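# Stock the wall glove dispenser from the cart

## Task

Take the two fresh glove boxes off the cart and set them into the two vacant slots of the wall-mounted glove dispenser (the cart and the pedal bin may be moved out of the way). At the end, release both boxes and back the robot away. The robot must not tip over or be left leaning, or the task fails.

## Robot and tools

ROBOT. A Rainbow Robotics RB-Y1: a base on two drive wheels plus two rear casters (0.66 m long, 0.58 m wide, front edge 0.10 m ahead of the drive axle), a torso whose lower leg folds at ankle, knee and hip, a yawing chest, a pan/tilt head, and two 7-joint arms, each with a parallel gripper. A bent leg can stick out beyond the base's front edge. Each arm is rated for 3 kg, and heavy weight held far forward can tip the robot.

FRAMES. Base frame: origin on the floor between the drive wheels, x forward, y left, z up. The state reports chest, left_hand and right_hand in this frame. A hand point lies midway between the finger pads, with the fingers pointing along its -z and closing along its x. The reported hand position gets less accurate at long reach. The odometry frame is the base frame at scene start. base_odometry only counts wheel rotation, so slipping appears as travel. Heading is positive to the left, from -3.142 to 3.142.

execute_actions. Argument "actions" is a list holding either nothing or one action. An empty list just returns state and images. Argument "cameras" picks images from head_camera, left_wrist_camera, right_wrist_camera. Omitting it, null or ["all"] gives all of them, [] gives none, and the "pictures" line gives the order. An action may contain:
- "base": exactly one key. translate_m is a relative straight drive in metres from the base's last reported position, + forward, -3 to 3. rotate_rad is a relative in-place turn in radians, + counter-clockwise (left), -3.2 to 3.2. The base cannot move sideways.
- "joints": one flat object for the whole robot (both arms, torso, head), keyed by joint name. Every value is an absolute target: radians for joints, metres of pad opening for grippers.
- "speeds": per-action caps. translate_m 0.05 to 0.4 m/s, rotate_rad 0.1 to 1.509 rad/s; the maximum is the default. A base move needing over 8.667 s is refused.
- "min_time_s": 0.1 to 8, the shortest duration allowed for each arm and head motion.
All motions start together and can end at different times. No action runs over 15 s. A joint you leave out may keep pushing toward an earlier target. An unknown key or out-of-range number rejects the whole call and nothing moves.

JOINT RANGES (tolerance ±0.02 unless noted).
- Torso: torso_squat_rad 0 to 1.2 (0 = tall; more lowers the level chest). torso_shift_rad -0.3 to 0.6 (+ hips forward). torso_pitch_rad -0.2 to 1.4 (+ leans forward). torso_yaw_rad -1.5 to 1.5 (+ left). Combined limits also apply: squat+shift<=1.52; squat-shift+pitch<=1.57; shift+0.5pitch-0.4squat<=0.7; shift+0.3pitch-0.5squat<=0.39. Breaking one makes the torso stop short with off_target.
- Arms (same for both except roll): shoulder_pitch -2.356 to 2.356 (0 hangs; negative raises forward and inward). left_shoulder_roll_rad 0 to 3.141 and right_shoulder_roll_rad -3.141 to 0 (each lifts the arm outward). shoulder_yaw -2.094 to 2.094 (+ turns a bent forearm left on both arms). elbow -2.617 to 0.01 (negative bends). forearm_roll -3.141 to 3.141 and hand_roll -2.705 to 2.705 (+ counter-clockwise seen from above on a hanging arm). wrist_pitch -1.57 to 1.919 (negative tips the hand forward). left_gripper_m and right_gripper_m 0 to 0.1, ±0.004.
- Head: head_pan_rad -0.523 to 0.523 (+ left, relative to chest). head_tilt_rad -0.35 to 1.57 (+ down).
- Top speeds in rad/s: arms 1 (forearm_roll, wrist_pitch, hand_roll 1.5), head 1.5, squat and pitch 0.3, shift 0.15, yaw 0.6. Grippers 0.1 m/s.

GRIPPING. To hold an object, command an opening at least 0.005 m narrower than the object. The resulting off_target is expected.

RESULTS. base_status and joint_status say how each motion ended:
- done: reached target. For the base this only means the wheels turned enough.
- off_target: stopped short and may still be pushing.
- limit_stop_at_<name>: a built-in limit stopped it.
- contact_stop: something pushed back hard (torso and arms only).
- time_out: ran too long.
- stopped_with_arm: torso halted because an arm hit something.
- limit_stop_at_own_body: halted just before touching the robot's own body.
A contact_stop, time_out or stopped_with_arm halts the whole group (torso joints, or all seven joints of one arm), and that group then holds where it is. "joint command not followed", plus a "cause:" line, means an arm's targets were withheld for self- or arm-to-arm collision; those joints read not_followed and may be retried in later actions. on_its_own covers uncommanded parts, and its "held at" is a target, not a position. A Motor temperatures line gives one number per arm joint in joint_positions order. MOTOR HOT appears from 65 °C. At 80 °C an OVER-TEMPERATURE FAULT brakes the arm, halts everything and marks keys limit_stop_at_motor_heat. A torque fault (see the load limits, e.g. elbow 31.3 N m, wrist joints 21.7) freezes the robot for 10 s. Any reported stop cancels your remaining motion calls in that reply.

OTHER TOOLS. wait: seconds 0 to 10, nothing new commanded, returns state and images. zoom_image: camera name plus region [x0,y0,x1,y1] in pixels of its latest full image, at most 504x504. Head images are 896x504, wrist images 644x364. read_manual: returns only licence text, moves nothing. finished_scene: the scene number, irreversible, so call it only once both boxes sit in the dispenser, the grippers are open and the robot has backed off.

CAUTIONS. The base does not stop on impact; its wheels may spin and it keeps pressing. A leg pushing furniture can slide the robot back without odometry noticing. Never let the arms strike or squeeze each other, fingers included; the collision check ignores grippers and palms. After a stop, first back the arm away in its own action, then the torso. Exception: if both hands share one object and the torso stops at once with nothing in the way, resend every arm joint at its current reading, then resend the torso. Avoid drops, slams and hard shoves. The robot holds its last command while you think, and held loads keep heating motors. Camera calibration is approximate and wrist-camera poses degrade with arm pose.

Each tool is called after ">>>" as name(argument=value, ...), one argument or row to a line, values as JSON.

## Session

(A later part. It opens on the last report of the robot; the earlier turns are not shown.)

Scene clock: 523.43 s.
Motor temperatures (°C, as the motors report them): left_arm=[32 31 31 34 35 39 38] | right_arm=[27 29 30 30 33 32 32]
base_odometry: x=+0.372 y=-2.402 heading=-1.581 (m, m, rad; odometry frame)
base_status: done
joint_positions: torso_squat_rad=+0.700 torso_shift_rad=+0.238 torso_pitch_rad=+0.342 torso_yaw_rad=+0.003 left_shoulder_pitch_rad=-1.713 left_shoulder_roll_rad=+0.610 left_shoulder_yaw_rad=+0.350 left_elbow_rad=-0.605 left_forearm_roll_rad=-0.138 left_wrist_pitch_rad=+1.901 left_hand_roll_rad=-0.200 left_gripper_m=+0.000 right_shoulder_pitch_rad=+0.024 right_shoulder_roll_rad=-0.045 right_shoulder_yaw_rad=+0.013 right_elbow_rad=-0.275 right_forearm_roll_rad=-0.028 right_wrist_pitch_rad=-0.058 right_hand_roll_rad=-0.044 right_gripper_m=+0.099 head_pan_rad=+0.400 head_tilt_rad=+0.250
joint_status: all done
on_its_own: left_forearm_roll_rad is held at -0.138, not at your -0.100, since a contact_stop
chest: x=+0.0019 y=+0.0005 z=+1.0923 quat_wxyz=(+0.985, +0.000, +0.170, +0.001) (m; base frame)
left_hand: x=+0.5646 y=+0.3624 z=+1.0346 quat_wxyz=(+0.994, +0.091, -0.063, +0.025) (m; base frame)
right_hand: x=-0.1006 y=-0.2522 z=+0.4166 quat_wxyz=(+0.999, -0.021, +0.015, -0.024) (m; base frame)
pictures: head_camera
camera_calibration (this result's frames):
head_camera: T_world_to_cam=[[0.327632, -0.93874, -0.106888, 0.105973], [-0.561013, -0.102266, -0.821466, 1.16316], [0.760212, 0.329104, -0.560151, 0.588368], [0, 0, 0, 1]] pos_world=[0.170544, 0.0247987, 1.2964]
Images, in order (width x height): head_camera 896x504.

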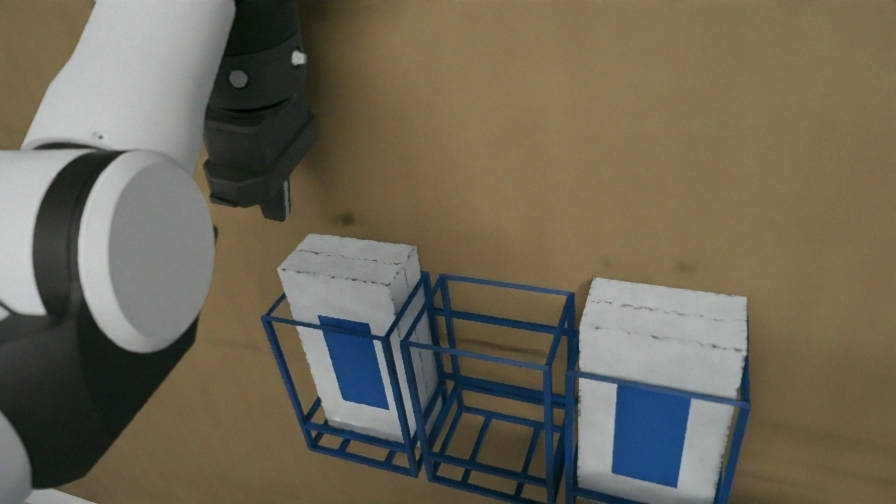

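>>> execute_actions(
  actions=[
    {"joints":{"head_tilt_rad":0.1,"head_pan_rad":0.15,"left_shoulder_roll_rad":0.9,"torso_squat_rad":0.5},"base":{"translate_m":-0.5}},
  ],
  cameras=["head_camera"],
)

Scene clock: 529.67 s.
Motor temperatures (°C, as the motors report them): left_arm=[32 31 31 34 35 38 38] | right_arm=[27 29 30 30 33 32 32]
base_odometry: x=+0.377 y=-1.902 heading=-1.581 (m, m, rad; odometry frame)
base_status: done
joint_positions: torso_squat_rad=+0.500 torso_shift_rad=+0.238 torso_pitch_rad=+0.341 torso_yaw_rad=+0.003 left_shoulder_pitch_rad=-1.713 left_shoulder_roll_rad=+0.900 left_shoulder_yaw_rad=+0.350 left_elbow_rad=-0.605 left_forearm_roll_rad=-0.138 left_wrist_pitch_rad=+1.901 left_hand_roll_rad=-0.200 left_gripper_m=+0.000 right_shoulder_pitch_rad=+0.024 right_shoulder_roll_rad=-0.045 right_shoulder_yaw_rad=+0.013 right_elbow_rad=-0.275 right_forearm_roll_rad=-0.028 right_wrist_pitch_rad=-0.058 right_hand_roll_rad=-0.044 right_gripper_m=+0.099 head_pan_rad=+0.150 head_tilt_rad=+0.100
joint_status: all done
on_its_own: left_forearm_roll_rad is held at -0.138, not at your -0.100, since a contact_stop
chest: x=+0.0204 y=+0.0006 z=+1.1690 quat_wxyz=(+0.985, +0.000, +0.170, +0.002) (m; base frame)
left_hand: x=+0.5354 y=+0.5064 z=+1.1735 quat_wxyz=(+0.974, +0.123, -0.100, +0.161) (m; base frame)
right_hand: x=-0.0819 y=-0.2521 z=+0.4933 quat_wxyz=(+0.999, -0.021, +0.015, -0.024) (m; base frame)
pictures: head_camera
camera_calibration (this result's frames):
head_camera: T_world_to_cam=[[0.0956001, -0.994887, -0.0325584, 0.0329751], [-0.45049, -0.0140749, -0.892671, 1.32069], [0.887648, 0.100007, -0.449532, 0.454356], [0, 0, 0, 1]] pos_world=[0.188497, 0.00595641, 1.38426]
Images, in order (width x height): head_camera 896x504.

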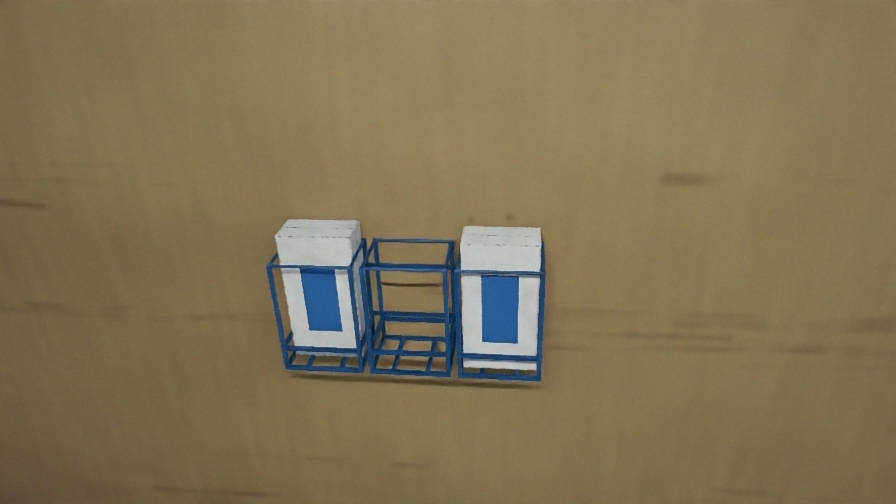

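>>> execute_actions(
  actions=[
    {"base":{"rotate_rad":-2.62},"joints":{"torso_squat_rad":0,"torso_shift_rad":0.25,"torso_pitch_rad":0.45,"left_shoulder_pitch_rad":-1.105,"left_shoulder_roll_rad":0.185,"left_shoulder_yaw_rad":0.31,"left_elbow_rad":-1.35,"left_forearm_roll_rad":0,"left_wrist_pitch_rad":1.9,"left_hand_roll_rad":-0.2,"left_gripper_m":0.1,"head_pan_rad":0,"head_tilt_rad":0.3}},
  ],
  cameras=[],
)

>>> execute_actions(
  actions=[
    {"base":{"translate_m":1.6}},
  ],
  cameras=[],
)

>>> execute_actions(
  actions=[
    {"base":{"rotate_rad":1.04}},
  ],
  cameras=["head_camera"],
)

Scene clock: 546.37 s.
Motor temperatures (°C, as the motors report them): left_arm=[32 30 31 34 34 38 38] | right_arm=[27 29 30 30 33 32 32]
base_odometry: x=+0.377 y=-1.902 heading=+2.082 (m, m, rad; odometry frame)
base_status: done
joint_positions: torso_squat_rad=+0.000 torso_shift_rad=+0.250 torso_pitch_rad=+0.450 torso_yaw_rad=+0.003 left_shoulder_pitch_rad=-1.106 left_shoulder_roll_rad=+0.185 left_shoulder_yaw_rad=+0.310 left_elbow_rad=-1.350 left_forearm_roll_rad=+0.000 left_wrist_pitch_rad=+1.900 left_hand_roll_rad=-0.200 left_gripper_m=+0.100 right_shoulder_pitch_rad=+0.024 right_shoulder_roll_rad=-0.045 right_shoulder_yaw_rad=+0.013 right_elbow_rad=-0.275 right_forearm_roll_rad=-0.028 right_wrist_pitch_rad=-0.058 right_hand_roll_rad=-0.044 right_gripper_m=+0.099 head_pan_rad=+0.000 head_tilt_rad=+0.300
joint_status: all done
chest: x=+0.0798 y=+0.0007 z=+1.2373 quat_wxyz=(+0.975, +0.000, +0.223, +0.002) (m; base frame)
left_hand: x=+0.5671 y=+0.2213 z=+0.9482 quat_wxyz=(+0.994, +0.004, -0.039, -0.099) (m; base frame)
right_hand: x=-0.0952 y=-0.2521 z=+0.5767 quat_wxyz=(+0.997, -0.022, +0.069, -0.023) (m; base frame)
pictures: none
No camera images: the call's "cameras" was empty. Leave "cameras" out to get every camera's image.

Scene clock: 552.03 s.
Motor temperatures (°C, as the motors report them): left_arm=[32 30 31 34 34 38 38] | right_arm=[27 29 30 30 33 32 32]
base_odometry: x=-0.406 y=-0.507 heading=+2.082 (m, m, rad; odometry frame)
base_status: done
joint_positions: torso_squat_rad=+0.000 torso_shift_rad=+0.250 torso_pitch_rad=+0.450 torso_yaw_rad=+0.003 left_shoulder_pitch_rad=-1.105 left_shoulder_roll_rad=+0.185 left_shoulder_yaw_rad=+0.310 left_elbow_rad=-1.350 left_forearm_roll_rad=+0.000 left_wrist_pitch_rad=+1.900 left_hand_roll_rad=-0.200 left_gripper_m=+0.100 right_shoulder_pitch_rad=+0.024 right_shoulder_roll_rad=-0.045 right_shoulder_yaw_rad=+0.013 right_elbow_rad=-0.275 right_forearm_roll_rad=-0.028 right_wrist_pitch_rad=-0.058 right_hand_roll_rad=-0.044 right_gripper_m=+0.099 head_pan_rad=+0.000 head_tilt_rad=+0.300
joint_status: not commanded
chest: x=+0.0797 y=+0.0007 z=+1.2374 quat_wxyz=(+0.975, +0.000, +0.223, +0.002) (m; base frame)
left_hand: x=+0.5670 y=+0.2214 z=+0.9483 quat_wxyz=(+0.994, +0.004, -0.040, -0.099) (m; base frame)
right_hand: x=-0.0952 y=-0.2521 z=+0.5767 quat_wxyz=(+0.997, -0.022, +0.069, -0.023) (m; base frame)
pictures: none
No camera images: the call's "cameras" was empty. Leave "cameras" out to get every camera's image.

Scene clock: 555.23 s.
Motor temperatures (°C, as the motors report them): left_arm=[32 30 31 34 34 37 38] | right_arm=[27 29 30 30 33 32 32]
base_odometry: x=-0.405 y=-0.507 heading=+3.122 (m, m, rad; odometry frame)
base_status: done
joint_positions: torso_squat_rad=+0.000 torso_shift_rad=+0.250 torso_pitch_rad=+0.450 torso_yaw_rad=+0.003 left_shoulder_pitch_rad=-1.105 left_shoulder_roll_rad=+0.185 left_shoulder_yaw_rad=+0.310 left_elbow_rad=-1.350 left_forearm_roll_rad=+0.000 left_wrist_pitch_rad=+1.900 left_hand_roll_rad=-0.200 left_gripper_m=+0.100 right_shoulder_pitch_rad=+0.024 right_shoulder_roll_rad=-0.045 right_shoulder_yaw_rad=+0.013 right_elbow_rad=-0.275 right_forearm_roll_rad=-0.028 right_wrist_pitch_rad=-0.058 right_hand_roll_rad=-0.044 right_gripper_m=+0.099 head_pan_rad=+0.000 head_tilt_rad=+0.300
joint_status: not commanded
chest: x=+0.0797 y=+0.0007 z=+1.2374 quat_wxyz=(+0.975, +0.000, +0.223, +0.002) (m; base frame)
left_hand: x=+0.5670 y=+0.2214 z=+0.9483 quat_wxyz=(+0.994, +0.004, -0.040, -0.099) (m; base frame)
right_hand: x=-0.0952 y=-0.2521 z=+0.5767 quat_wxyz=(+0.997, -0.022, +0.069, -0.023) (m; base frame)
pictures: head_camera
camera_calibration (this result's frames):
head_camera: T_world_to_cam=[[-0.0378342, -0.998796, 0.0312315, -0.0374465], [-0.700751, 0.00423714, -0.713393, 1.20183], [0.712402, -0.0488761, -0.700068, 0.796284], [0, 0, 0, 1]] pos_world=[0.273493, -0.00357444, 1.416]
Images, in order (width x height): head_camera 896x504.

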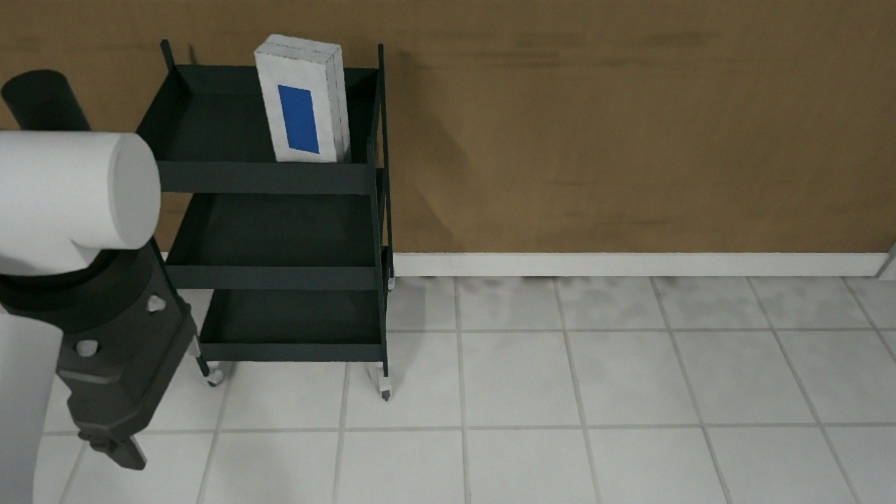

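>>> execute_actions(
  actions=[
    {"base":{"rotate_rad":-0.02},"joints":{"head_tilt_rad":0.55}},
  ],
  cameras=[],
)

>>> execute_actions(
  actions=[
    {"base":{"translate_m":0.62},"joints":{"head_pan_rad":0.2}},
  ],
  cameras=["head_camera","left_wrist_camera"],
)

Scene clock: 562.23 s.
Motor temperatures (°C, as the motors report them): left_arm=[32 30 31 34 34 37 38] | right_arm=[27 29 30 30 33 32 32]
base_odometry: x=-0.405 y=-0.507 heading=+3.102 (m, m, rad; odometry frame)
base_status: done
joint_positions: torso_squat_rad=+0.000 torso_shift_rad=+0.250 torso_pitch_rad=+0.450 torso_yaw_rad=+0.003 left_shoulder_pitch_rad=-1.105 left_shoulder_roll_rad=+0.185 left_shoulder_yaw_rad=+0.310 left_elbow_rad=-1.350 left_forearm_roll_rad=+0.000 left_wrist_pitch_rad=+1.900 left_hand_roll_rad=-0.200 left_gripper_m=+0.100 right_shoulder_pitch_rad=+0.024 right_shoulder_roll_rad=-0.045 right_shoulder_yaw_rad=+0.013 right_elbow_rad=-0.275 right_forearm_roll_rad=-0.028 right_wrist_pitch_rad=-0.058 right_hand_roll_rad=-0.044 right_gripper_m=+0.099 head_pan_rad=+0.000 head_tilt_rad=+0.550
joint_status: all done
chest: x=+0.0797 y=+0.0007 z=+1.2374 quat_wxyz=(+0.975, +0.000, +0.223, +0.002) (m; base frame)
left_hand: x=+0.5670 y=+0.2213 z=+0.9483 quat_wxyz=(+0.994, +0.004, -0.040, -0.099) (m; base frame)
right_hand: x=-0.0952 y=-0.2521 z=+0.5767 quat_wxyz=(+0.997, -0.022, +0.069, -0.023) (m; base frame)
pictures: none
No camera images: the call's "cameras" was empty. Leave "cameras" out to get every camera's image.

Scene clock: 565.33 s.
Motor temperatures (°C, as the motors report them): left_arm=[31 30 31 34 34 37 38] | right_arm=[27 29 30 30 33 32 32]
base_odometry: x=-1.025 y=-0.482 heading=+3.102 (m, m, rad; odometry frame)
base_status: done
joint_positions: torso_squat_rad=+0.000 torso_shift_rad=+0.250 torso_pitch_rad=+0.450 torso_yaw_rad=+0.003 left_shoulder_pitch_rad=-1.105 left_shoulder_roll_rad=+0.185 left_shoulder_yaw_rad=+0.310 left_elbow_rad=-1.350 left_forearm_roll_rad=+0.000 left_wrist_pitch_rad=+1.900 left_hand_roll_rad=-0.200 left_gripper_m=+0.100 right_shoulder_pitch_rad=+0.024 right_shoulder_roll_rad=-0.045 right_shoulder_yaw_rad=+0.013 right_elbow_rad=-0.275 right_forearm_roll_rad=-0.028 right_wrist_pitch_rad=-0.058 right_hand_roll_rad=-0.044 right_gripper_m=+0.099 head_pan_rad=+0.200 head_tilt_rad=+0.550
joint_status: all done
chest: x=+0.0797 y=+0.0007 z=+1.2374 quat_wxyz=(+0.975, +0.000, +0.223, +0.002) (m; base frame)
left_hand: x=+0.5670 y=+0.2213 z=+0.9483 quat_wxyz=(+0.994, +0.004, -0.040, -0.099) (m; base frame)
right_hand: x=-0.0952 y=-0.2521 z=+0.5767 quat_wxyz=(+0.997, -0.022, +0.069, -0.023) (m; base frame)
pictures: head_camera, left_wrist_camera
camera_calibration (this result's frames):
head_camera: T_world_to_cam=[[0.150815, -0.987475, -0.0463432, 0.036576], [-0.846331, -0.104749, -0.522255, 0.959954], [0.51086, 0.117986, -0.851529, 1.04701], [0, 0, 0, 1]] pos_world=[0.272049, 0.0131397, 1.39459]
left_wrist_camera: T_world_to_cam=[[0.974665, -0.205614, 0.0880385, -0.590522], [-0.212639, -0.729719, 0.649842, -0.309149], [-0.0693733, -0.652099, -0.754953, 0.989694], [0, 0, 0, 1]] pos_world=[0.578482, 0.298366, 1.00006]
Images, in order (width x height): head_camera 896x504, left_wrist_camera 644x364.

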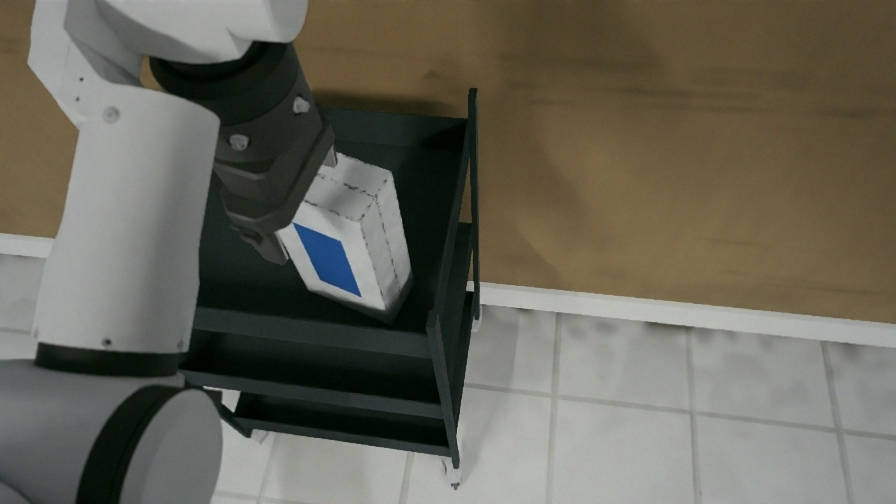

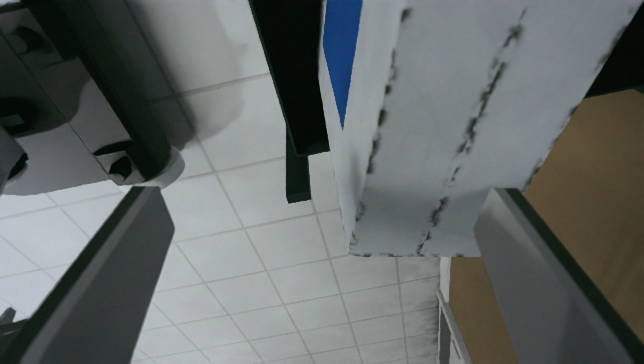

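>>> execute_actions(
  actions=[
    {"base":{"translate_m":0.088},"joints":{"left_hand_roll_rad":-0.29}},
  ],
  cameras=["left_wrist_camera"],
)

>>> execute_actions(
  actions=[
    {"joints":{"torso_squat_rad":0.45}},
  ],
  cameras=["left_wrist_camera","head_camera"],
)

Scene clock: 586.40 s.
Motor temperatures (°C, as the motors report them): left_arm=[31 30 31 34 34 37 38] | right_arm=[27 29 30 30 33 32 32]
base_odometry: x=-1.113 y=-0.479 heading=+3.103 (m, m, rad; odometry frame)
base_status: done
joint_positions: torso_squat_rad=+0.000 torso_shift_rad=+0.250 torso_pitch_rad=+0.450 torso_yaw_rad=+0.003 left_shoulder_pitch_rad=-1.105 left_shoulder_roll_rad=+0.185 left_shoulder_yaw_rad=+0.310 left_elbow_rad=-1.350 left_forearm_roll_rad=+0.000 left_wrist_pitch_rad=+1.900 left_hand_roll_rad=-0.290 left_gripper_m=+0.100 right_shoulder_pitch_rad=+0.024 right_shoulder_roll_rad=-0.045 right_shoulder_yaw_rad=+0.013 right_elbow_rad=-0.275 right_forearm_roll_rad=-0.028 right_wrist_pitch_rad=-0.058 right_hand_roll_rad=-0.044 right_gripper_m=+0.099 head_pan_rad=+0.200 head_tilt_rad=+0.550
joint_status: all done
chest: x=+0.0799 y=+0.0007 z=+1.2373 quat_wxyz=(+0.975, +0.000, +0.223, +0.002) (m; base frame)
left_hand: x=+0.5671 y=+0.2213 z=+0.9482 quat_wxyz=(+0.989, +0.006, -0.039, -0.144) (m; base frame)
right_hand: x=-0.0952 y=-0.2521 z=+0.5767 quat_wxyz=(+0.997, -0.022, +0.069, -0.023) (m; base frame)
pictures: left_wrist_camera
camera_calibration (this result's frames):
left_wrist_camera: T_world_to_cam=[[0.952343, -0.292627, 0.0860953, -0.556839], [-0.27718, -0.71238, 0.644737, -0.271431], [-0.127335, -0.637874, -0.759541, 1.02366], [0, 0, 0, 1]] pos_world=[0.585414, 0.296659, 1.00046]
Images, in order (width x height): left_wrist_camera 644x364.

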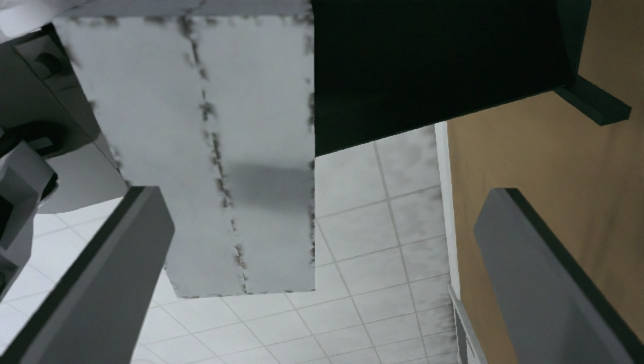

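Scene clock: 588.77 s.
Motor temperatures (°C, as the motors report them): left_arm=[31 30 31 34 34 37 38] | right_arm=[27 29 30 30 33 32 32]
base_odometry: x=-1.113 y=-0.479 heading=+3.103 (m, m, rad; odometry frame)
base_status: not commanded
joint_positions: torso_squat_rad=+0.450 torso_shift_rad=+0.250 torso_pitch_rad=+0.450 torso_yaw_rad=+0.003 left_shoulder_pitch_rad=-1.106 left_shoulder_roll_rad=+0.185 left_shoulder_yaw_rad=+0.310 left_elbow_rad=-1.350 left_forearm_roll_rad=+0.000 left_wrist_pitch_rad=+1.900 left_hand_roll_rad=-0.290 left_gripper_m=+0.100 right_shoulder_pitch_rad=+0.024 right_shoulder_roll_rad=-0.045 right_shoulder_yaw_rad=+0.013 right_elbow_rad=-0.275 right_forearm_roll_rad=-0.028 right_wrist_pitch_rad=-0.058 right_hand_roll_rad=-0.044 right_gripper_m=+0.099 head_pan_rad=+0.200 head_tilt_rad=+0.550
joint_status: all done
chest: x=+0.0624 y=+0.0006 z=+1.1699 quat_wxyz=(+0.975, +0.000, +0.223, +0.002) (m; base frame)
left_hand: x=+0.5498 y=+0.2213 z=+0.8811 quat_wxyz=(+0.989, +0.006, -0.040, -0.144) (m; base frame)
right_hand: x=-0.1124 y=-0.2521 z=+0.5092 quat_wxyz=(+0.997, -0.022, +0.069, -0.023) (m; base frame)
pictures: head_camera, left_wrist_camera
camera_calibration (this result's frames):
head_camera: T_world_to_cam=[[0.15081, -0.987472, -0.0464196, 0.0360419], [-0.84623, -0.10468, -0.522434, 0.910226], [0.51103, 0.11807, -0.851415, 0.998283], [0, 0, 0, 1]] pos_world=[0.254673, 0.0130058, 1.32716]
left_wrist_camera: T_world_to_cam=[[0.952288, -0.292641, 0.0866546, -0.535059], [-0.2776, -0.712533, 0.644387, -0.232423], [-0.12683, -0.637697, -0.759774, 0.970383], [0, 0, 0, 1]] pos_world=[0.568083, 0.296622, 0.933408]
Images, in order (width x height): head_camera 896x504, left_wrist_camera 644x364.

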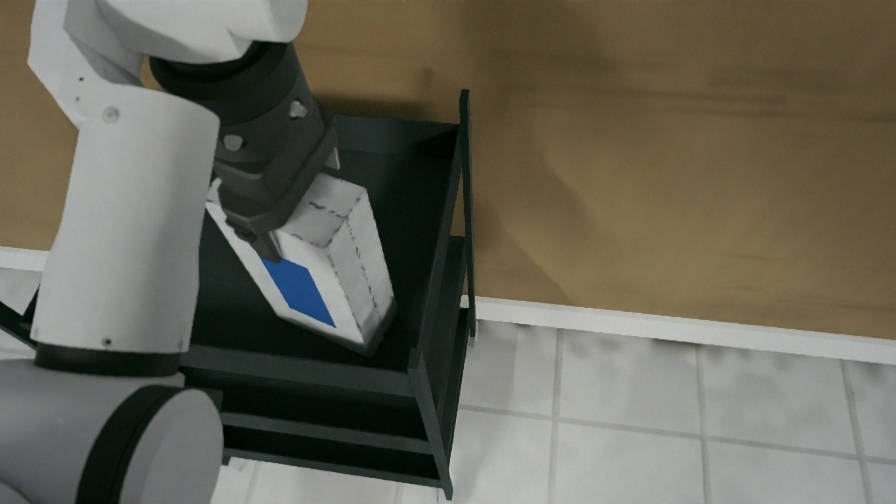

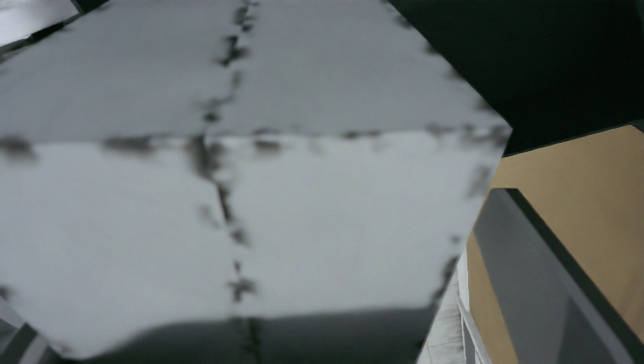

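>>> execute_actions(
  actions=[
    {"joints":{"left_gripper_m":0.05}},
  ],
  cameras=["left_wrist_camera","head_camera"],
)

Scene clock: 593.70 s.
Motor temperatures (°C, as the motors report them): left_arm=[31 30 31 34 34 37 38] | right_arm=[27 29 30 30 33 32 32]
base_odometry: x=-1.113 y=-0.479 heading=+3.103 (m, m, rad; odometry frame)
base_status: not commanded
joint_positions: torso_squat_rad=+0.450 torso_shift_rad=+0.250 torso_pitch_rad=+0.450 torso_yaw_rad=+0.003 left_shoulder_pitch_rad=-1.105 left_shoulder_roll_rad=+0.185 left_shoulder_yaw_rad=+0.310 left_elbow_rad=-1.350 left_forearm_roll_rad=+0.000 left_wrist_pitch_rad=+1.900 left_hand_roll_rad=-0.290 left_gripper_m=+0.064 right_shoulder_pitch_rad=+0.024 right_shoulder_roll_rad=-0.045 right_shoulder_yaw_rad=+0.013 right_elbow_rad=-0.275 right_forearm_roll_rad=-0.028 right_wrist_pitch_rad=-0.058 right_hand_roll_rad=-0.044 right_gripper_m=+0.099 head_pan_rad=+0.200 head_tilt_rad=+0.550
joint_status: left_gripper_m off_target (ended at +0.064, target +0.050)
chest: x=+0.0624 y=+0.0006 z=+1.1699 quat_wxyz=(+0.975, +0.000, +0.223, +0.002) (m; base frame)
left_hand: x=+0.5498 y=+0.2213 z=+0.8811 quat_wxyz=(+0.989, +0.006, -0.040, -0.144) (m; base frame)
right_hand: x=-0.1124 y=-0.2521 z=+0.5092 quat_wxyz=(+0.997, -0.022, +0.069, -0.023) (m; base frame)
pictures: head_camera, left_wrist_camera
camera_calibration (this result's frames):
head_camera: T_world_to_cam=[[0.150809, -0.987472, -0.0464229, 0.0360437], [-0.846242, -0.10468, -0.522414, 0.910213], [0.51101, 0.11807, -0.851427, 0.998287], [0, 0, 0, 1]] pos_world=[0.25469, 0.0130059, 1.32715]
left_wrist_camera: T_world_to_cam=[[0.952305, -0.292626, 0.0865134, -0.534916], [-0.277494, -0.712543, 0.644422, -0.232476], [-0.12693, -0.637694, -0.75976, 0.970389], [0, 0, 0, 1]] pos_world=[0.568065, 0.296632, 0.933353]
Images, in order (width x height): head_camera 896x504, left_wrist_camera 644x364.

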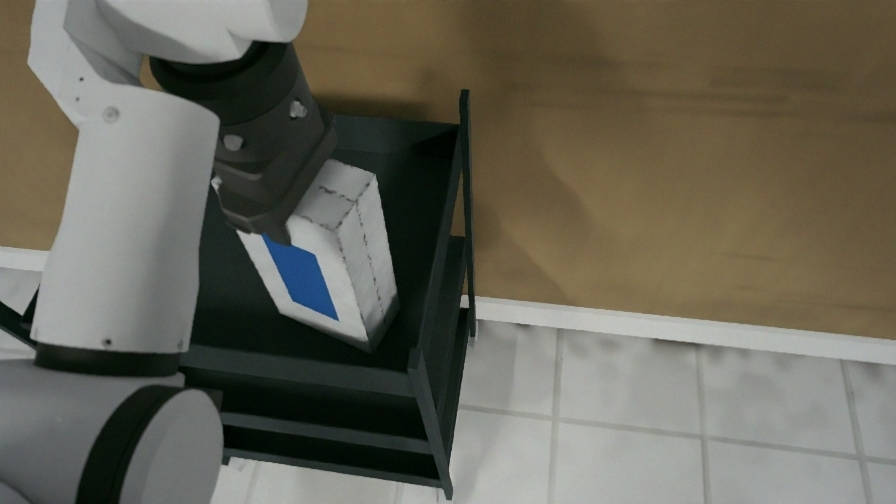

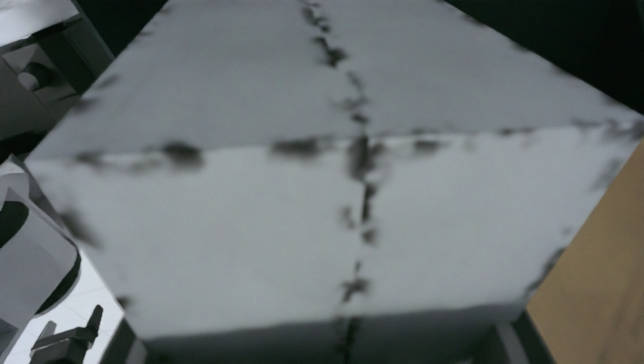

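>>> execute_actions(
  actions=[
    {"joints":{"torso_squat_rad":0,"left_shoulder_pitch_rad":-1.22,"left_shoulder_roll_rad":0.21,"left_shoulder_yaw_rad":0.325}},
  ],
  cameras=[],
)

>>> execute_actions(
  actions=[
    {"base":{"translate_m":-0.6}},
  ],
  cameras=[],
)

>>> execute_actions(
  actions=[
    {"base":{"rotate_rad":1.3},"joints":{"torso_shift_rad":0.24,"torso_pitch_rad":0.27,"left_shoulder_pitch_rad":-1.7,"left_shoulder_roll_rad":0.3,"left_shoulder_yaw_rad":0.349,"left_elbow_rad":-0.6,"left_wrist_pitch_rad":1.9,"left_hand_roll_rad":0,"head_pan_rad":0,"head_tilt_rad":0.45}},
  ],
  cameras=["head_camera"],
)

Scene clock: 607.37 s.
Motor temperatures (°C, as the motors report them): left_arm=[31 30 31 34 34 37 38] | right_arm=[27 29 30 30 33 32 32]
base_odometry: x=-1.113 y=-0.479 heading=+3.103 (m, m, rad; odometry frame)
base_status: not commanded
joint_positions: torso_squat_rad=+0.000 torso_shift_rad=+0.250 torso_pitch_rad=+0.450 torso_yaw_rad=+0.003 left_shoulder_pitch_rad=-1.220 left_shoulder_roll_rad=+0.210 left_shoulder_yaw_rad=+0.325 left_elbow_rad=-1.350 left_forearm_roll_rad=+0.000 left_wrist_pitch_rad=+1.900 left_hand_roll_rad=-0.290 left_gripper_m=+0.063 right_shoulder_pitch_rad=+0.024 right_shoulder_roll_rad=-0.045 right_shoulder_yaw_rad=+0.013 right_elbow_rad=-0.275 right_forearm_roll_rad=-0.028 right_wrist_pitch_rad=-0.058 right_hand_roll_rad=-0.044 right_gripper_m=+0.099 head_pan_rad=+0.200 head_tilt_rad=+0.550
joint_status: all done
chest: x=+0.0799 y=+0.0007 z=+1.2373 quat_wxyz=(+0.975, +0.000, +0.223, +0.001) (m; base frame)
left_hand: x=+0.6055 y=+0.2142 z=+1.0023 quat_wxyz=(+0.984, +0.010, -0.096, -0.148) (m; base frame)
right_hand: x=-0.0953 y=-0.2520 z=+0.5767 quat_wxyz=(+0.997, -0.022, +0.069, -0.023) (m; base frame)
pictures: none
No camera images: the call's "cameras" was empty. Leave "cameras" out to get every camera's image.

Scene clock: 610.80 s.
Motor temperatures (°C, as the motors report them): left_arm=[31 30 31 34 34 37 38] | right_arm=[27 29 30 30 33 32 32]
base_odometry: x=-0.514 y=-0.502 heading=+3.103 (m, m, rad; odometry frame)
base_status: done
joint_positions: torso_squat_rad=+0.000 torso_shift_rad=+0.250 torso_pitch_rad=+0.450 torso_yaw_rad=+0.003 left_shoulder_pitch_rad=-1.220 left_shoulder_roll_rad=+0.210 left_shoulder_yaw_rad=+0.325 left_elbow_rad=-1.350 left_forearm_roll_rad=+0.000 left_wrist_pitch_rad=+1.900 left_hand_roll_rad=-0.290 left_gripper_m=+0.063 right_shoulder_pitch_rad=+0.024 right_shoulder_roll_rad=-0.045 right_shoulder_yaw_rad=+0.013 right_elbow_rad=-0.275 right_forearm_roll_rad=-0.028 right_wrist_pitch_rad=-0.058 right_hand_roll_rad=-0.044 right_gripper_m=+0.099 head_pan_rad=+0.200 head_tilt_rad=+0.550
joint_status: not commanded
chest: x=+0.0798 y=+0.0007 z=+1.2373 quat_wxyz=(+0.975, +0.000, +0.223, +0.001) (m; base frame)
left_hand: x=+0.6055 y=+0.2142 z=+1.0024 quat_wxyz=(+0.984, +0.010, -0.096, -0.148) (m; base frame)
right_hand: x=-0.0953 y=-0.2520 z=+0.5767 quat_wxyz=(+0.997, -0.022, +0.069, -0.023) (m; base frame)
pictures: none
No camera images: the call's "cameras" was empty. Leave "cameras" out to get every camera's image.

Scene clock: 614.37 s.
Motor temperatures (°C, as the motors report them): left_arm=[31 30 31 34 34 37 38] | right_arm=[27 29 30 30 33 32 32]
base_odometry: x=-0.513 y=-0.502 heading=-1.880 (m, m, rad; odometry frame)
base_status: done
joint_positions: torso_squat_rad=+0.000 torso_shift_rad=+0.240 torso_pitch_rad=+0.270 torso_yaw_rad=+0.003 left_shoulder_pitch_rad=-1.700 left_shoulder_roll_rad=+0.300 left_shoulder_yaw_rad=+0.349 left_elbow_rad=-0.600 left_forearm_roll_rad=+0.000 left_wrist_pitch_rad=+1.900 left_hand_roll_rad=+0.000 left_gripper_m=+0.063 right_shoulder_pitch_rad=+0.024 right_shoulder_roll_rad=-0.045 right_shoulder_yaw_rad=+0.013 right_elbow_rad=-0.275 right_forearm_roll_rad=-0.028 right_wrist_pitch_rad=-0.058 right_hand_roll_rad=-0.044 right_gripper_m=+0.099 head_pan_rad=+0.000 head_tilt_rad=+0.450
joint_status: all done
chest: x=+0.0210 y=+0.0007 z=+1.2586 quat_wxyz=(+0.991, +0.000, +0.135, +0.002) (m; base frame)
left_hand: x=+0.5863 y=+0.1713 z=+1.1716 quat_wxyz=(+0.998, -0.010, -0.052, -0.043) (m; base frame)
right_hand: x=-0.0330 y=-0.2520 z=+0.5773 quat_wxyz=(+0.999, -0.020, -0.021, -0.025) (m; base frame)
pictures: head_camera
camera_calibration (this result's frames):
head_camera: T_world_to_cam=[[-0.0385054, -0.998793, 0.0304975, -0.0409572], [-0.679206, 0.00377443, -0.733938, 1.19255], [0.732937, -0.0489747, -0.678531, 0.854341], [0, 0, 0, 1]] pos_world=[0.182231, -0.00356785, 1.4562]
Images, in order (width x height): head_camera 896x504.

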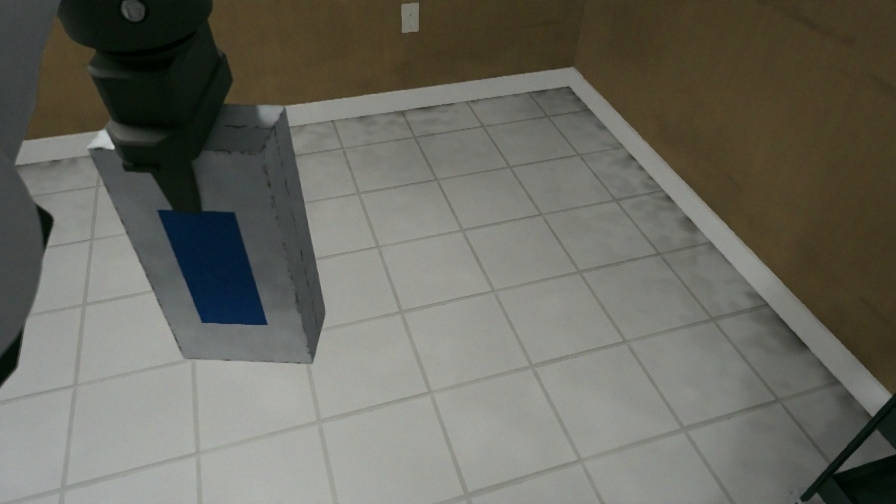

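>>> execute_actions(
  actions=[
    {"base":{"rotate_rad":0.80},"joints":{"left_shoulder_roll_rad":0.58,"left_hand_roll_rad":-0.15}},
  ],
  cameras=[],
)

>>> execute_actions(
  actions=[
    {"base":{"translate_m":1.587}},
  ],
  cameras=[],
)

>>> execute_actions(
  actions=[
    {"base":{"rotate_rad":-0.50},"joints":{"head_pan_rad":0.3}},
  ],
  cameras=["head_camera"],
)

Scene clock: 627.97 s.
Motor temperatures (°C, as the motors report them): left_arm=[32 30 31 34 34 37 38] | right_arm=[27 29 30 30 33 32 32]
base_odometry: x=-0.513 y=-0.502 heading=-1.081 (m, m, rad; odometry frame)
base_status: done
joint_positions: torso_squat_rad=+0.000 torso_shift_rad=+0.240 torso_pitch_rad=+0.270 torso_yaw_rad=+0.003 left_shoulder_pitch_rad=-1.700 left_shoulder_roll_rad=+0.580 left_shoulder_yaw_rad=+0.349 left_elbow_rad=-0.600 left_forearm_roll_rad=+0.000 left_wrist_pitch_rad=+1.900 left_hand_roll_rad=-0.150 left_gripper_m=+0.063 right_shoulder_pitch_rad=+0.024 right_shoulder_roll_rad=-0.045 right_shoulder_yaw_rad=+0.013 right_elbow_rad=-0.275 right_forearm_roll_rad=-0.028 right_wrist_pitch_rad=-0.058 right_hand_roll_rad=-0.044 right_gripper_m=+0.099 head_pan_rad=+0.000 head_tilt_rad=+0.450
joint_status: all done
chest: x=+0.0210 y=+0.0007 z=+1.2586 quat_wxyz=(+0.991, +0.000, +0.135, +0.002) (m; base frame)
left_hand: x=+0.5929 y=+0.3203 z=+1.2248 quat_wxyz=(+0.995, +0.024, -0.098, +0.012) (m; base frame)
right_hand: x=-0.0331 y=-0.2520 z=+0.5774 quat_wxyz=(+0.999, -0.020, -0.021, -0.025) (m; base frame)
pictures: none
No camera images: the call's "cameras" was empty. Leave "cameras" out to get every camera's image.

Scene clock: 633.53 s.
Motor temperatures (°C, as the motors report them): left_arm=[32 30 31 34 34 37 38] | right_arm=[27 29 30 30 33 32 32]
base_odometry: x=+0.234 y=-1.902 heading=-1.081 (m, m, rad; odometry frame)
base_status: done
joint_positions: torso_squat_rad=+0.000 torso_shift_rad=+0.240 torso_pitch_rad=+0.270 torso_yaw_rad=+0.003 left_shoulder_pitch_rad=-1.700 left_shoulder_roll_rad=+0.580 left_shoulder_yaw_rad=+0.349 left_elbow_rad=-0.600 left_forearm_roll_rad=+0.000 left_wrist_pitch_rad=+1.900 left_hand_roll_rad=-0.150 left_gripper_m=+0.063 right_shoulder_pitch_rad=+0.024 right_shoulder_roll_rad=-0.045 right_shoulder_yaw_rad=+0.013 right_elbow_rad=-0.275 right_forearm_roll_rad=-0.028 right_wrist_pitch_rad=-0.058 right_hand_roll_rad=-0.044 right_gripper_m=+0.099 head_pan_rad=+0.000 head_tilt_rad=+0.450
joint_status: not commanded
chest: x=+0.0211 y=+0.0007 z=+1.2586 quat_wxyz=(+0.991, +0.000, +0.135, +0.002) (m; base frame)
left_hand: x=+0.5929 y=+0.3203 z=+1.2247 quat_wxyz=(+0.995, +0.024, -0.098, +0.012) (m; base frame)
right_hand: x=-0.0330 y=-0.2520 z=+0.5773 quat_wxyz=(+0.999, -0.020, -0.021, -0.025) (m; base frame)
pictures: none
No camera images: the call's "cameras" was empty. Leave "cameras" out to get every camera's image.

Scene clock: 635.87 s.
Motor temperatures (°C, as the motors report them): left_arm=[32 30 31 34 34 37 38] | right_arm=[27 29 30 30 33 32 32]
base_odometry: x=+0.234 y=-1.902 heading=-1.580 (m, m, rad; odometry frame)
base_status: done
joint_positions: torso_squat_rad=+0.000 torso_shift_rad=+0.240 torso_pitch_rad=+0.270 torso_yaw_rad=+0.003 left_shoulder_pitch_rad=-1.700 left_shoulder_roll_rad=+0.580 left_shoulder_yaw_rad=+0.349 left_elbow_rad=-0.600 left_forearm_roll_rad=+0.000 left_wrist_pitch_rad=+1.900 left_hand_roll_rad=-0.150 left_gripper_m=+0.063 right_shoulder_pitch_rad=+0.024 right_shoulder_roll_rad=-0.045 right_shoulder_yaw_rad=+0.013 right_elbow_rad=-0.275 right_forearm_roll_rad=-0.028 right_wrist_pitch_rad=-0.058 right_hand_roll_rad=-0.044 right_gripper_m=+0.099 head_pan_rad=+0.300 head_tilt_rad=+0.450
joint_status: all done
chest: x=+0.0211 y=+0.0007 z=+1.2586 quat_wxyz=(+0.991, +0.000, +0.135, +0.002) (m; base frame)
left_hand: x=+0.5929 y=+0.3203 z=+1.2247 quat_wxyz=(+0.995, +0.024, -0.098, +0.012) (m; base frame)
right_hand: x=-0.0330 y=-0.2520 z=+0.5773 quat_wxyz=(+0.999, -0.020, -0.021, -0.025) (m; base frame)
pictures: head_camera
camera_calibration (this result's frames):
head_camera: T_world_to_cam=[[0.247829, -0.967578, -0.0487228, 0.04622], [-0.660703, -0.132018, -0.738947, 1.19819], [0.708557, 0.215324, -0.671999, 0.846901], [0, 0, 0, 1]] pos_world=[0.180114, 0.0205459, 1.45677]
Images, in order (width x height): head_camera 896x504.

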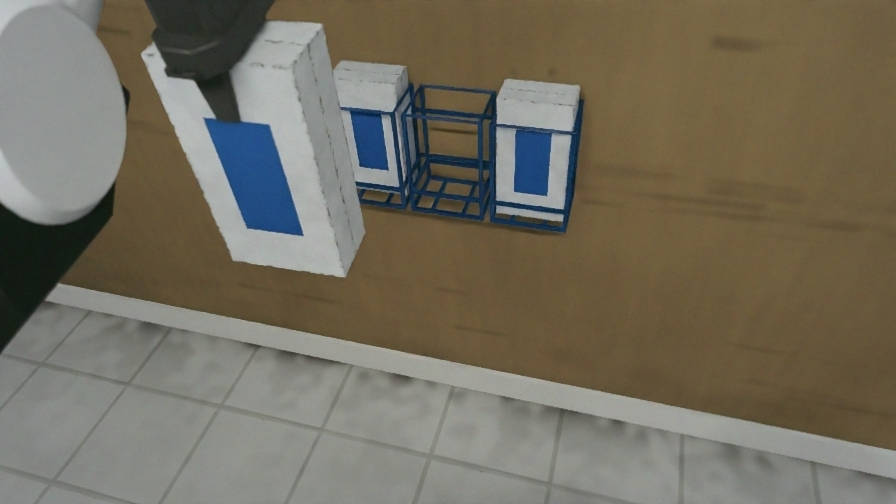

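>>> execute_actions(
  actions=[
    {"base":{"translate_m":0.40},"joints":{"head_pan_rad":0.4,"head_tilt_rad":0.5,"left_shoulder_roll_rad":0.51,"left_hand_roll_rad":-0.11}},
  ],
  cameras=["head_camera"],
)

Scene clock: 646.70 s.
Motor temperatures (°C, as the motors report them): left_arm=[32 30 31 34 34 37 38] | right_arm=[27 29 30 30 33 32 32]
base_odometry: x=+0.230 y=-2.302 heading=-1.580 (m, m, rad; odometry frame)
base_status: done
joint_positions: torso_squat_rad=+0.000 torso_shift_rad=+0.240 torso_pitch_rad=+0.270 torso_yaw_rad=+0.003 left_shoulder_pitch_rad=-1.700 left_shoulder_roll_rad=+0.510 left_shoulder_yaw_rad=+0.349 left_elbow_rad=-0.600 left_forearm_roll_rad=+0.000 left_wrist_pitch_rad=+1.900 left_hand_roll_rad=-0.110 left_gripper_m=+0.063 right_shoulder_pitch_rad=+0.024 right_shoulder_roll_rad=-0.045 right_shoulder_yaw_rad=+0.013 right_elbow_rad=-0.275 right_forearm_roll_rad=-0.028 right_wrist_pitch_rad=-0.058 right_hand_roll_rad=-0.044 right_gripper_m=+0.099 head_pan_rad=+0.400 head_tilt_rad=+0.500
joint_status: all done
chest: x=+0.0211 y=+0.0007 z=+1.2586 quat_wxyz=(+0.991, +0.000, +0.135, +0.002) (m; base frame)
left_hand: x=+0.5954 y=+0.2831 z=+1.2108 quat_wxyz=(+0.996, +0.015, -0.087, -0.001) (m; base frame)
right_hand: x=-0.0330 y=-0.2520 z=+0.5773 quat_wxyz=(+0.999, -0.020, -0.021, -0.025) (m; base frame)
pictures: head_camera
camera_calibration (this result's frames):
head_camera: T_world_to_cam=[[0.341193, -0.937221, -0.0721416, 0.0710945], [-0.678343, -0.192365, -0.709117, 1.15681], [0.650722, 0.290882, -0.701391, 0.894842], [0, 0, 0, 1]] pos_world=[0.178166, 0.0288685, 1.45308]
Images, in order (width x height): head_camera 896x504.

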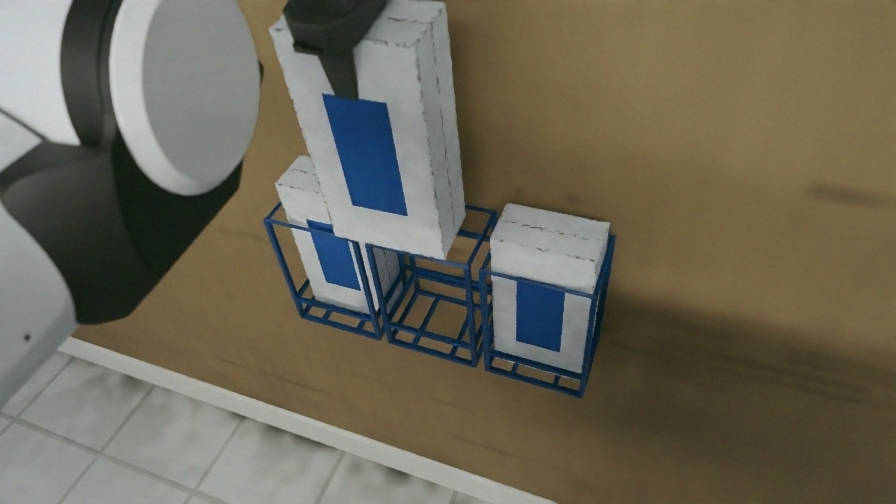

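>>> execute_actions(
  actions=[
    {"base":{"translate_m":0.078},"speeds":{"translate_m":0.1},"joints":{"torso_squat_rad":0.25}},
  ],
  cameras=["head_camera"],
)

Scene clock: 659.67 s.
Motor temperatures (°C, as the motors report them): left_arm=[33 30 31 34 34 37 38] | right_arm=[27 29 30 30 33 32 32]
base_odometry: x=+0.229 y=-2.380 heading=-1.580 (m, m, rad; odometry frame)
base_status: done
joint_positions: torso_squat_rad=+0.250 torso_shift_rad=+0.240 torso_pitch_rad=+0.270 torso_yaw_rad=+0.003 left_shoulder_pitch_rad=-1.700 left_shoulder_roll_rad=+0.510 left_shoulder_yaw_rad=+0.349 left_elbow_rad=-0.600 left_forearm_roll_rad=+0.000 left_wrist_pitch_rad=+1.900 left_hand_roll_rad=-0.110 left_gripper_m=+0.063 right_shoulder_pitch_rad=+0.024 right_shoulder_roll_rad=-0.045 right_shoulder_yaw_rad=+0.013 right_elbow_rad=-0.275 right_forearm_roll_rad=-0.028 right_wrist_pitch_rad=-0.058 right_hand_roll_rad=-0.044 right_gripper_m=+0.099 head_pan_rad=+0.400 head_tilt_rad=+0.500
joint_status: all done
chest: x=+0.0158 y=+0.0007 z=+1.2375 quat_wxyz=(+0.991, +0.000, +0.135, +0.002) (m; base frame)
left_hand: x=+0.5901 y=+0.2831 z=+1.1899 quat_wxyz=(+0.996, +0.015, -0.087, -0.001) (m; base frame)
right_hand: x=-0.0382 y=-0.2521 z=+0.5562 quat_wxyz=(+0.999, -0.020, -0.021, -0.025) (m; base frame)
pictures: head_camera
camera_calibration (this result's frames):
head_camera: T_world_to_cam=[[0.341214, -0.937221, -0.0720468, 0.0712446], [-0.678147, -0.192367, -0.709304, 1.13848], [0.650915, 0.290882, -0.701212, 0.883277], [0, 0, 0, 1]] pos_world=[0.172813, 0.0288487, 1.43203]
Images, in order (width x height): head_camera 896x504.

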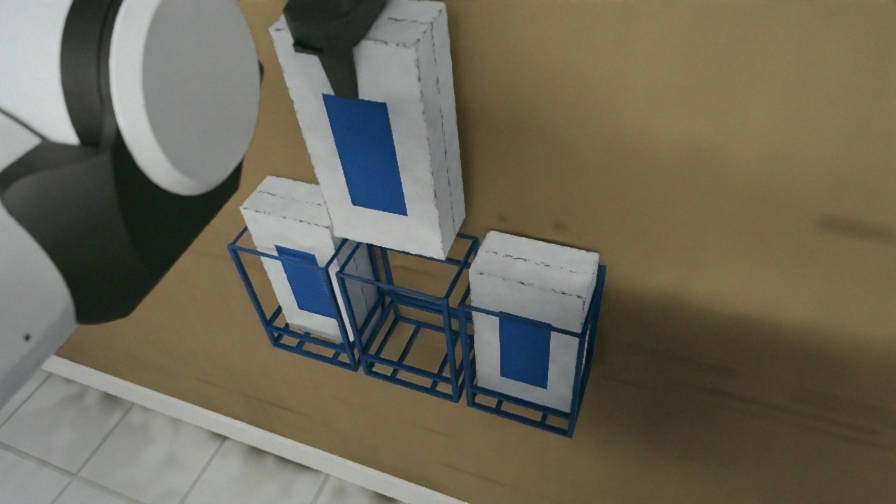

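>>> execute_actions(
  actions=[
    {"base":{"translate_m":0.024},"speeds":{"translate_m":0.05},"joints":{"left_shoulder_roll_rad":0.525,"left_wrist_pitch_rad":1.88}},
  ],
  cameras=[],
)

>>> execute_actions(
  actions=[
    {"base":{"translate_m":0.02},"joints":{"torso_squat_rad":0.58}},
  ],
  cameras=["head_camera"],
)

Scene clock: 668.50 s.
Motor temperatures (°C, as the motors report them): left_arm=[33 30 31 34 34 37 38] | right_arm=[27 29 30 30 33 32 32]
base_odometry: x=+0.229 y=-2.404 heading=-1.580 (m, m, rad; odometry frame)
base_status: done
joint_positions: torso_squat_rad=+0.250 torso_shift_rad=+0.240 torso_pitch_rad=+0.270 torso_yaw_rad=+0.003 left_shoulder_pitch_rad=-1.700 left_shoulder_roll_rad=+0.525 left_shoulder_yaw_rad=+0.349 left_elbow_rad=-0.600 left_forearm_roll_rad=+0.000 left_wrist_pitch_rad=+1.880 left_hand_roll_rad=-0.110 left_gripper_m=+0.063 right_shoulder_pitch_rad=+0.024 right_shoulder_roll_rad=-0.045 right_shoulder_yaw_rad=+0.013 right_elbow_rad=-0.275 right_forearm_roll_rad=-0.028 right_wrist_pitch_rad=-0.058 right_hand_roll_rad=-0.044 right_gripper_m=+0.099 head_pan_rad=+0.400 head_tilt_rad=+0.500
joint_status: all done
chest: x=+0.0158 y=+0.0007 z=+1.2375 quat_wxyz=(+0.991, +0.000, +0.135, +0.002) (m; base frame)
left_hand: x=+0.5944 y=+0.2916 z=+1.1936 quat_wxyz=(+0.995, +0.017, -0.099, +0.006) (m; base frame)
right_hand: x=-0.0383 y=-0.2521 z=+0.5562 quat_wxyz=(+0.999, -0.020, -0.021, -0.025) (m; base frame)
pictures: none
No camera images: the call's "cameras" was empty. Leave "cameras" out to get every camera's image.

Scene clock: 678.83 s.
Motor temperatures (°C, as the motors report them): left_arm=[33 30 31 35 34 57 38] | right_arm=[27 29 30 30 33 32 32]
TORQUE FAULT: left_wrist_pitch_rad reached its load limit. The robot stopped for 10 seconds, dropped its targets and accepts commands again. The stop added 9.4 s to the call and to motion_time.
base_odometry: x=+0.229 y=-2.421 heading=-1.580 (m, m, rad; odometry frame)
base_status: done
joint_positions: torso_squat_rad=+0.270 torso_shift_rad=+0.236 torso_pitch_rad=+0.264 torso_yaw_rad=+0.004 left_shoulder_pitch_rad=-1.696 left_shoulder_roll_rad=+0.523 left_shoulder_yaw_rad=+0.349 left_elbow_rad=-0.596 left_forearm_roll_rad=+0.000 left_wrist_pitch_rad=+1.892 left_hand_roll_rad=-0.111 left_gripper_m=+0.063 right_shoulder_pitch_rad=+0.024 right_shoulder_roll_rad=-0.045 right_shoulder_yaw_rad=+0.013 right_elbow_rad=-0.275 right_forearm_roll_rad=-0.028 right_wrist_pitch_rad=-0.058 right_hand_roll_rad=-0.044 right_gripper_m=+0.099 head_pan_rad=+0.400 head_tilt_rad=+0.500
joint_status: torso_squat_rad contact_stop (moved +0.020 of +0.330)
on_its_own: torso_squat_rad is held at +0.269, not at your +0.580, since a contact_stop
chest: x=+0.0107 y=+0.0006 z=+1.2352 quat_wxyz=(+0.991, +0.000, +0.132, +0.002) (m; base frame)
left_hand: x=+0.5858 y=+0.2912 z=+1.1914 quat_wxyz=(+0.995, +0.017, -0.093, +0.006) (m; base frame)
right_hand: x=-0.0388 y=-0.2520 z=+0.5534 quat_wxyz=(+0.999, -0.020, -0.024, -0.025) (m; base frame)
pictures: head_camera
camera_calibration (this result's frames):
head_camera: T_world_to_cam=[[0.34261, -0.936842, -0.0703252, 0.0705311], [-0.673537, -0.192752, -0.713579, 1.13856], [0.654955, 0.291846, -0.697037, 0.879772], [0, 0, 0, 1]] pos_world=[0.166487, 0.0287783, 1.43065]
Images, in order (width x height): head_camera 896x504.

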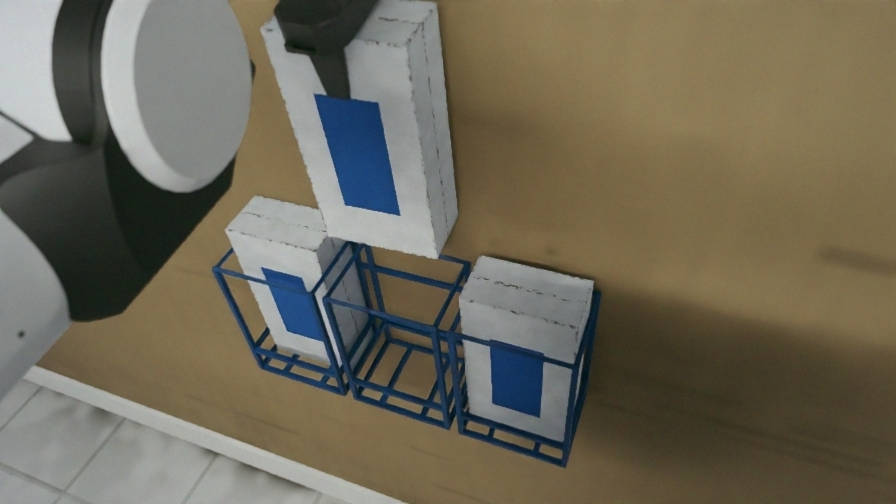

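>>> execute_actions(
  actions=[
    {"base":{"translate_m":-0.028}},
  ],
  cameras=[],
)

>>> execute_actions(
  actions=[
    {"joints":{"torso_squat_rad":0.5,"torso_pitch_rad":0.27,"left_shoulder_pitch_rad":-1.7,"left_elbow_rad":-0.6,"left_wrist_pitch_rad":1.88,"left_shoulder_roll_rad":0.51}},
  ],
  cameras=["head_camera"],
)

Scene clock: 683.97 s.
Motor temperatures (°C, as the motors report them): left_arm=[34 30 31 36 34 63 38] | right_arm=[27 29 30 30 33 32 32]
base_odometry: x=+0.229 y=-2.393 heading=-1.580 (m, m, rad; odometry frame)
base_status: done
joint_positions: torso_squat_rad=+0.269 torso_shift_rad=+0.238 torso_pitch_rad=+0.267 torso_yaw_rad=+0.004 left_shoulder_pitch_rad=-1.697 left_shoulder_roll_rad=+0.523 left_shoulder_yaw_rad=+0.349 left_elbow_rad=-0.597 left_forearm_roll_rad=+0.000 left_wrist_pitch_rad=+1.887 left_hand_roll_rad=-0.110 left_gripper_m=+0.063 right_shoulder_pitch_rad=+0.024 right_shoulder_roll_rad=-0.045 right_shoulder_yaw_rad=+0.013 right_elbow_rad=-0.275 right_forearm_roll_rad=-0.028 right_wrist_pitch_rad=-0.058 right_hand_roll_rad=-0.044 right_gripper_m=+0.099 head_pan_rad=+0.400 head_tilt_rad=+0.500
joint_status: not commanded
on_its_own: torso_squat_rad is held at +0.269, not at your +0.580, since a contact_stop
chest: x=+0.0131 y=+0.0007 z=+1.2346 quat_wxyz=(+0.991, +0.000, +0.133, +0.002) (m; base frame)
left_hand: x=+0.5896 y=+0.2913 z=+1.1901 quat_wxyz=(+0.995, +0.017, -0.095, +0.006) (m; base frame)
right_hand: x=-0.0390 y=-0.2520 z=+0.5532 quat_wxyz=(+0.999, -0.020, -0.022, -0.025) (m; base frame)
pictures: none
No camera images: the call's "cameras" was empty. Leave "cameras" out to get every camera's image.

Scene clock: 685.53 s.
Motor temperatures (°C, as the motors report them): left_arm=[34 30 31 36 34 62 38] | right_arm=[27 29 30 30 33 32 32]
base_odometry: x=+0.229 y=-2.393 heading=-1.580 (m, m, rad; odometry frame)
base_status: not commanded
joint_positions: torso_squat_rad=+0.500 torso_shift_rad=+0.238 torso_pitch_rad=+0.270 torso_yaw_rad=+0.004 left_shoulder_pitch_rad=-1.700 left_shoulder_roll_rad=+0.510 left_shoulder_yaw_rad=+0.349 left_elbow_rad=-0.600 left_forearm_roll_rad=+0.000 left_wrist_pitch_rad=+1.880 left_hand_roll_rad=-0.110 left_gripper_m=+0.063 right_shoulder_pitch_rad=+0.024 right_shoulder_roll_rad=-0.045 right_shoulder_yaw_rad=+0.013 right_elbow_rad=-0.275 right_forearm_roll_rad=-0.028 right_wrist_pitch_rad=-0.058 right_hand_roll_rad=-0.044 right_gripper_m=+0.099 head_pan_rad=+0.400 head_tilt_rad=+0.500
joint_status: all done
chest: x=-0.0004 y=+0.0007 z=+1.1757 quat_wxyz=(+0.991, +0.000, +0.135, +0.002) (m; base frame)
left_hand: x=+0.5783 y=+0.2838 z=+1.1289 quat_wxyz=(+0.995, +0.016, -0.097, -0.001) (m; base frame)
right_hand: x=-0.0543 y=-0.2521 z=+0.4944 quat_wxyz=(+0.999, -0.020, -0.021, -0.025) (m; base frame)
pictures: head_camera
camera_calibration (this result's frames):
head_camera: T_world_to_cam=[[0.341632, -0.93706, -0.0721558, 0.0723829], [-0.678059, -0.192586, -0.709328, 1.08366], [0.650787, 0.291255, -0.701175, 0.850413], [0, 0, 0, 1]] pos_world=[0.156618, 0.0288371, 1.37018]
Images, in order (width x height): head_camera 896x504.

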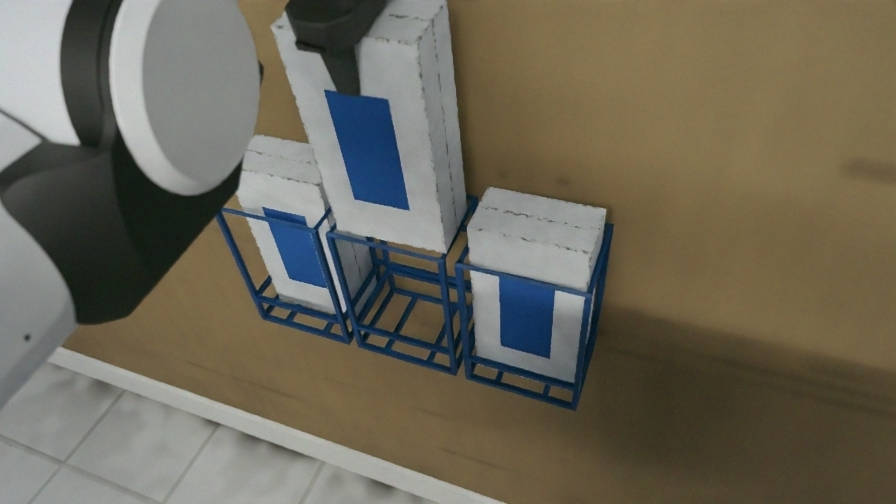

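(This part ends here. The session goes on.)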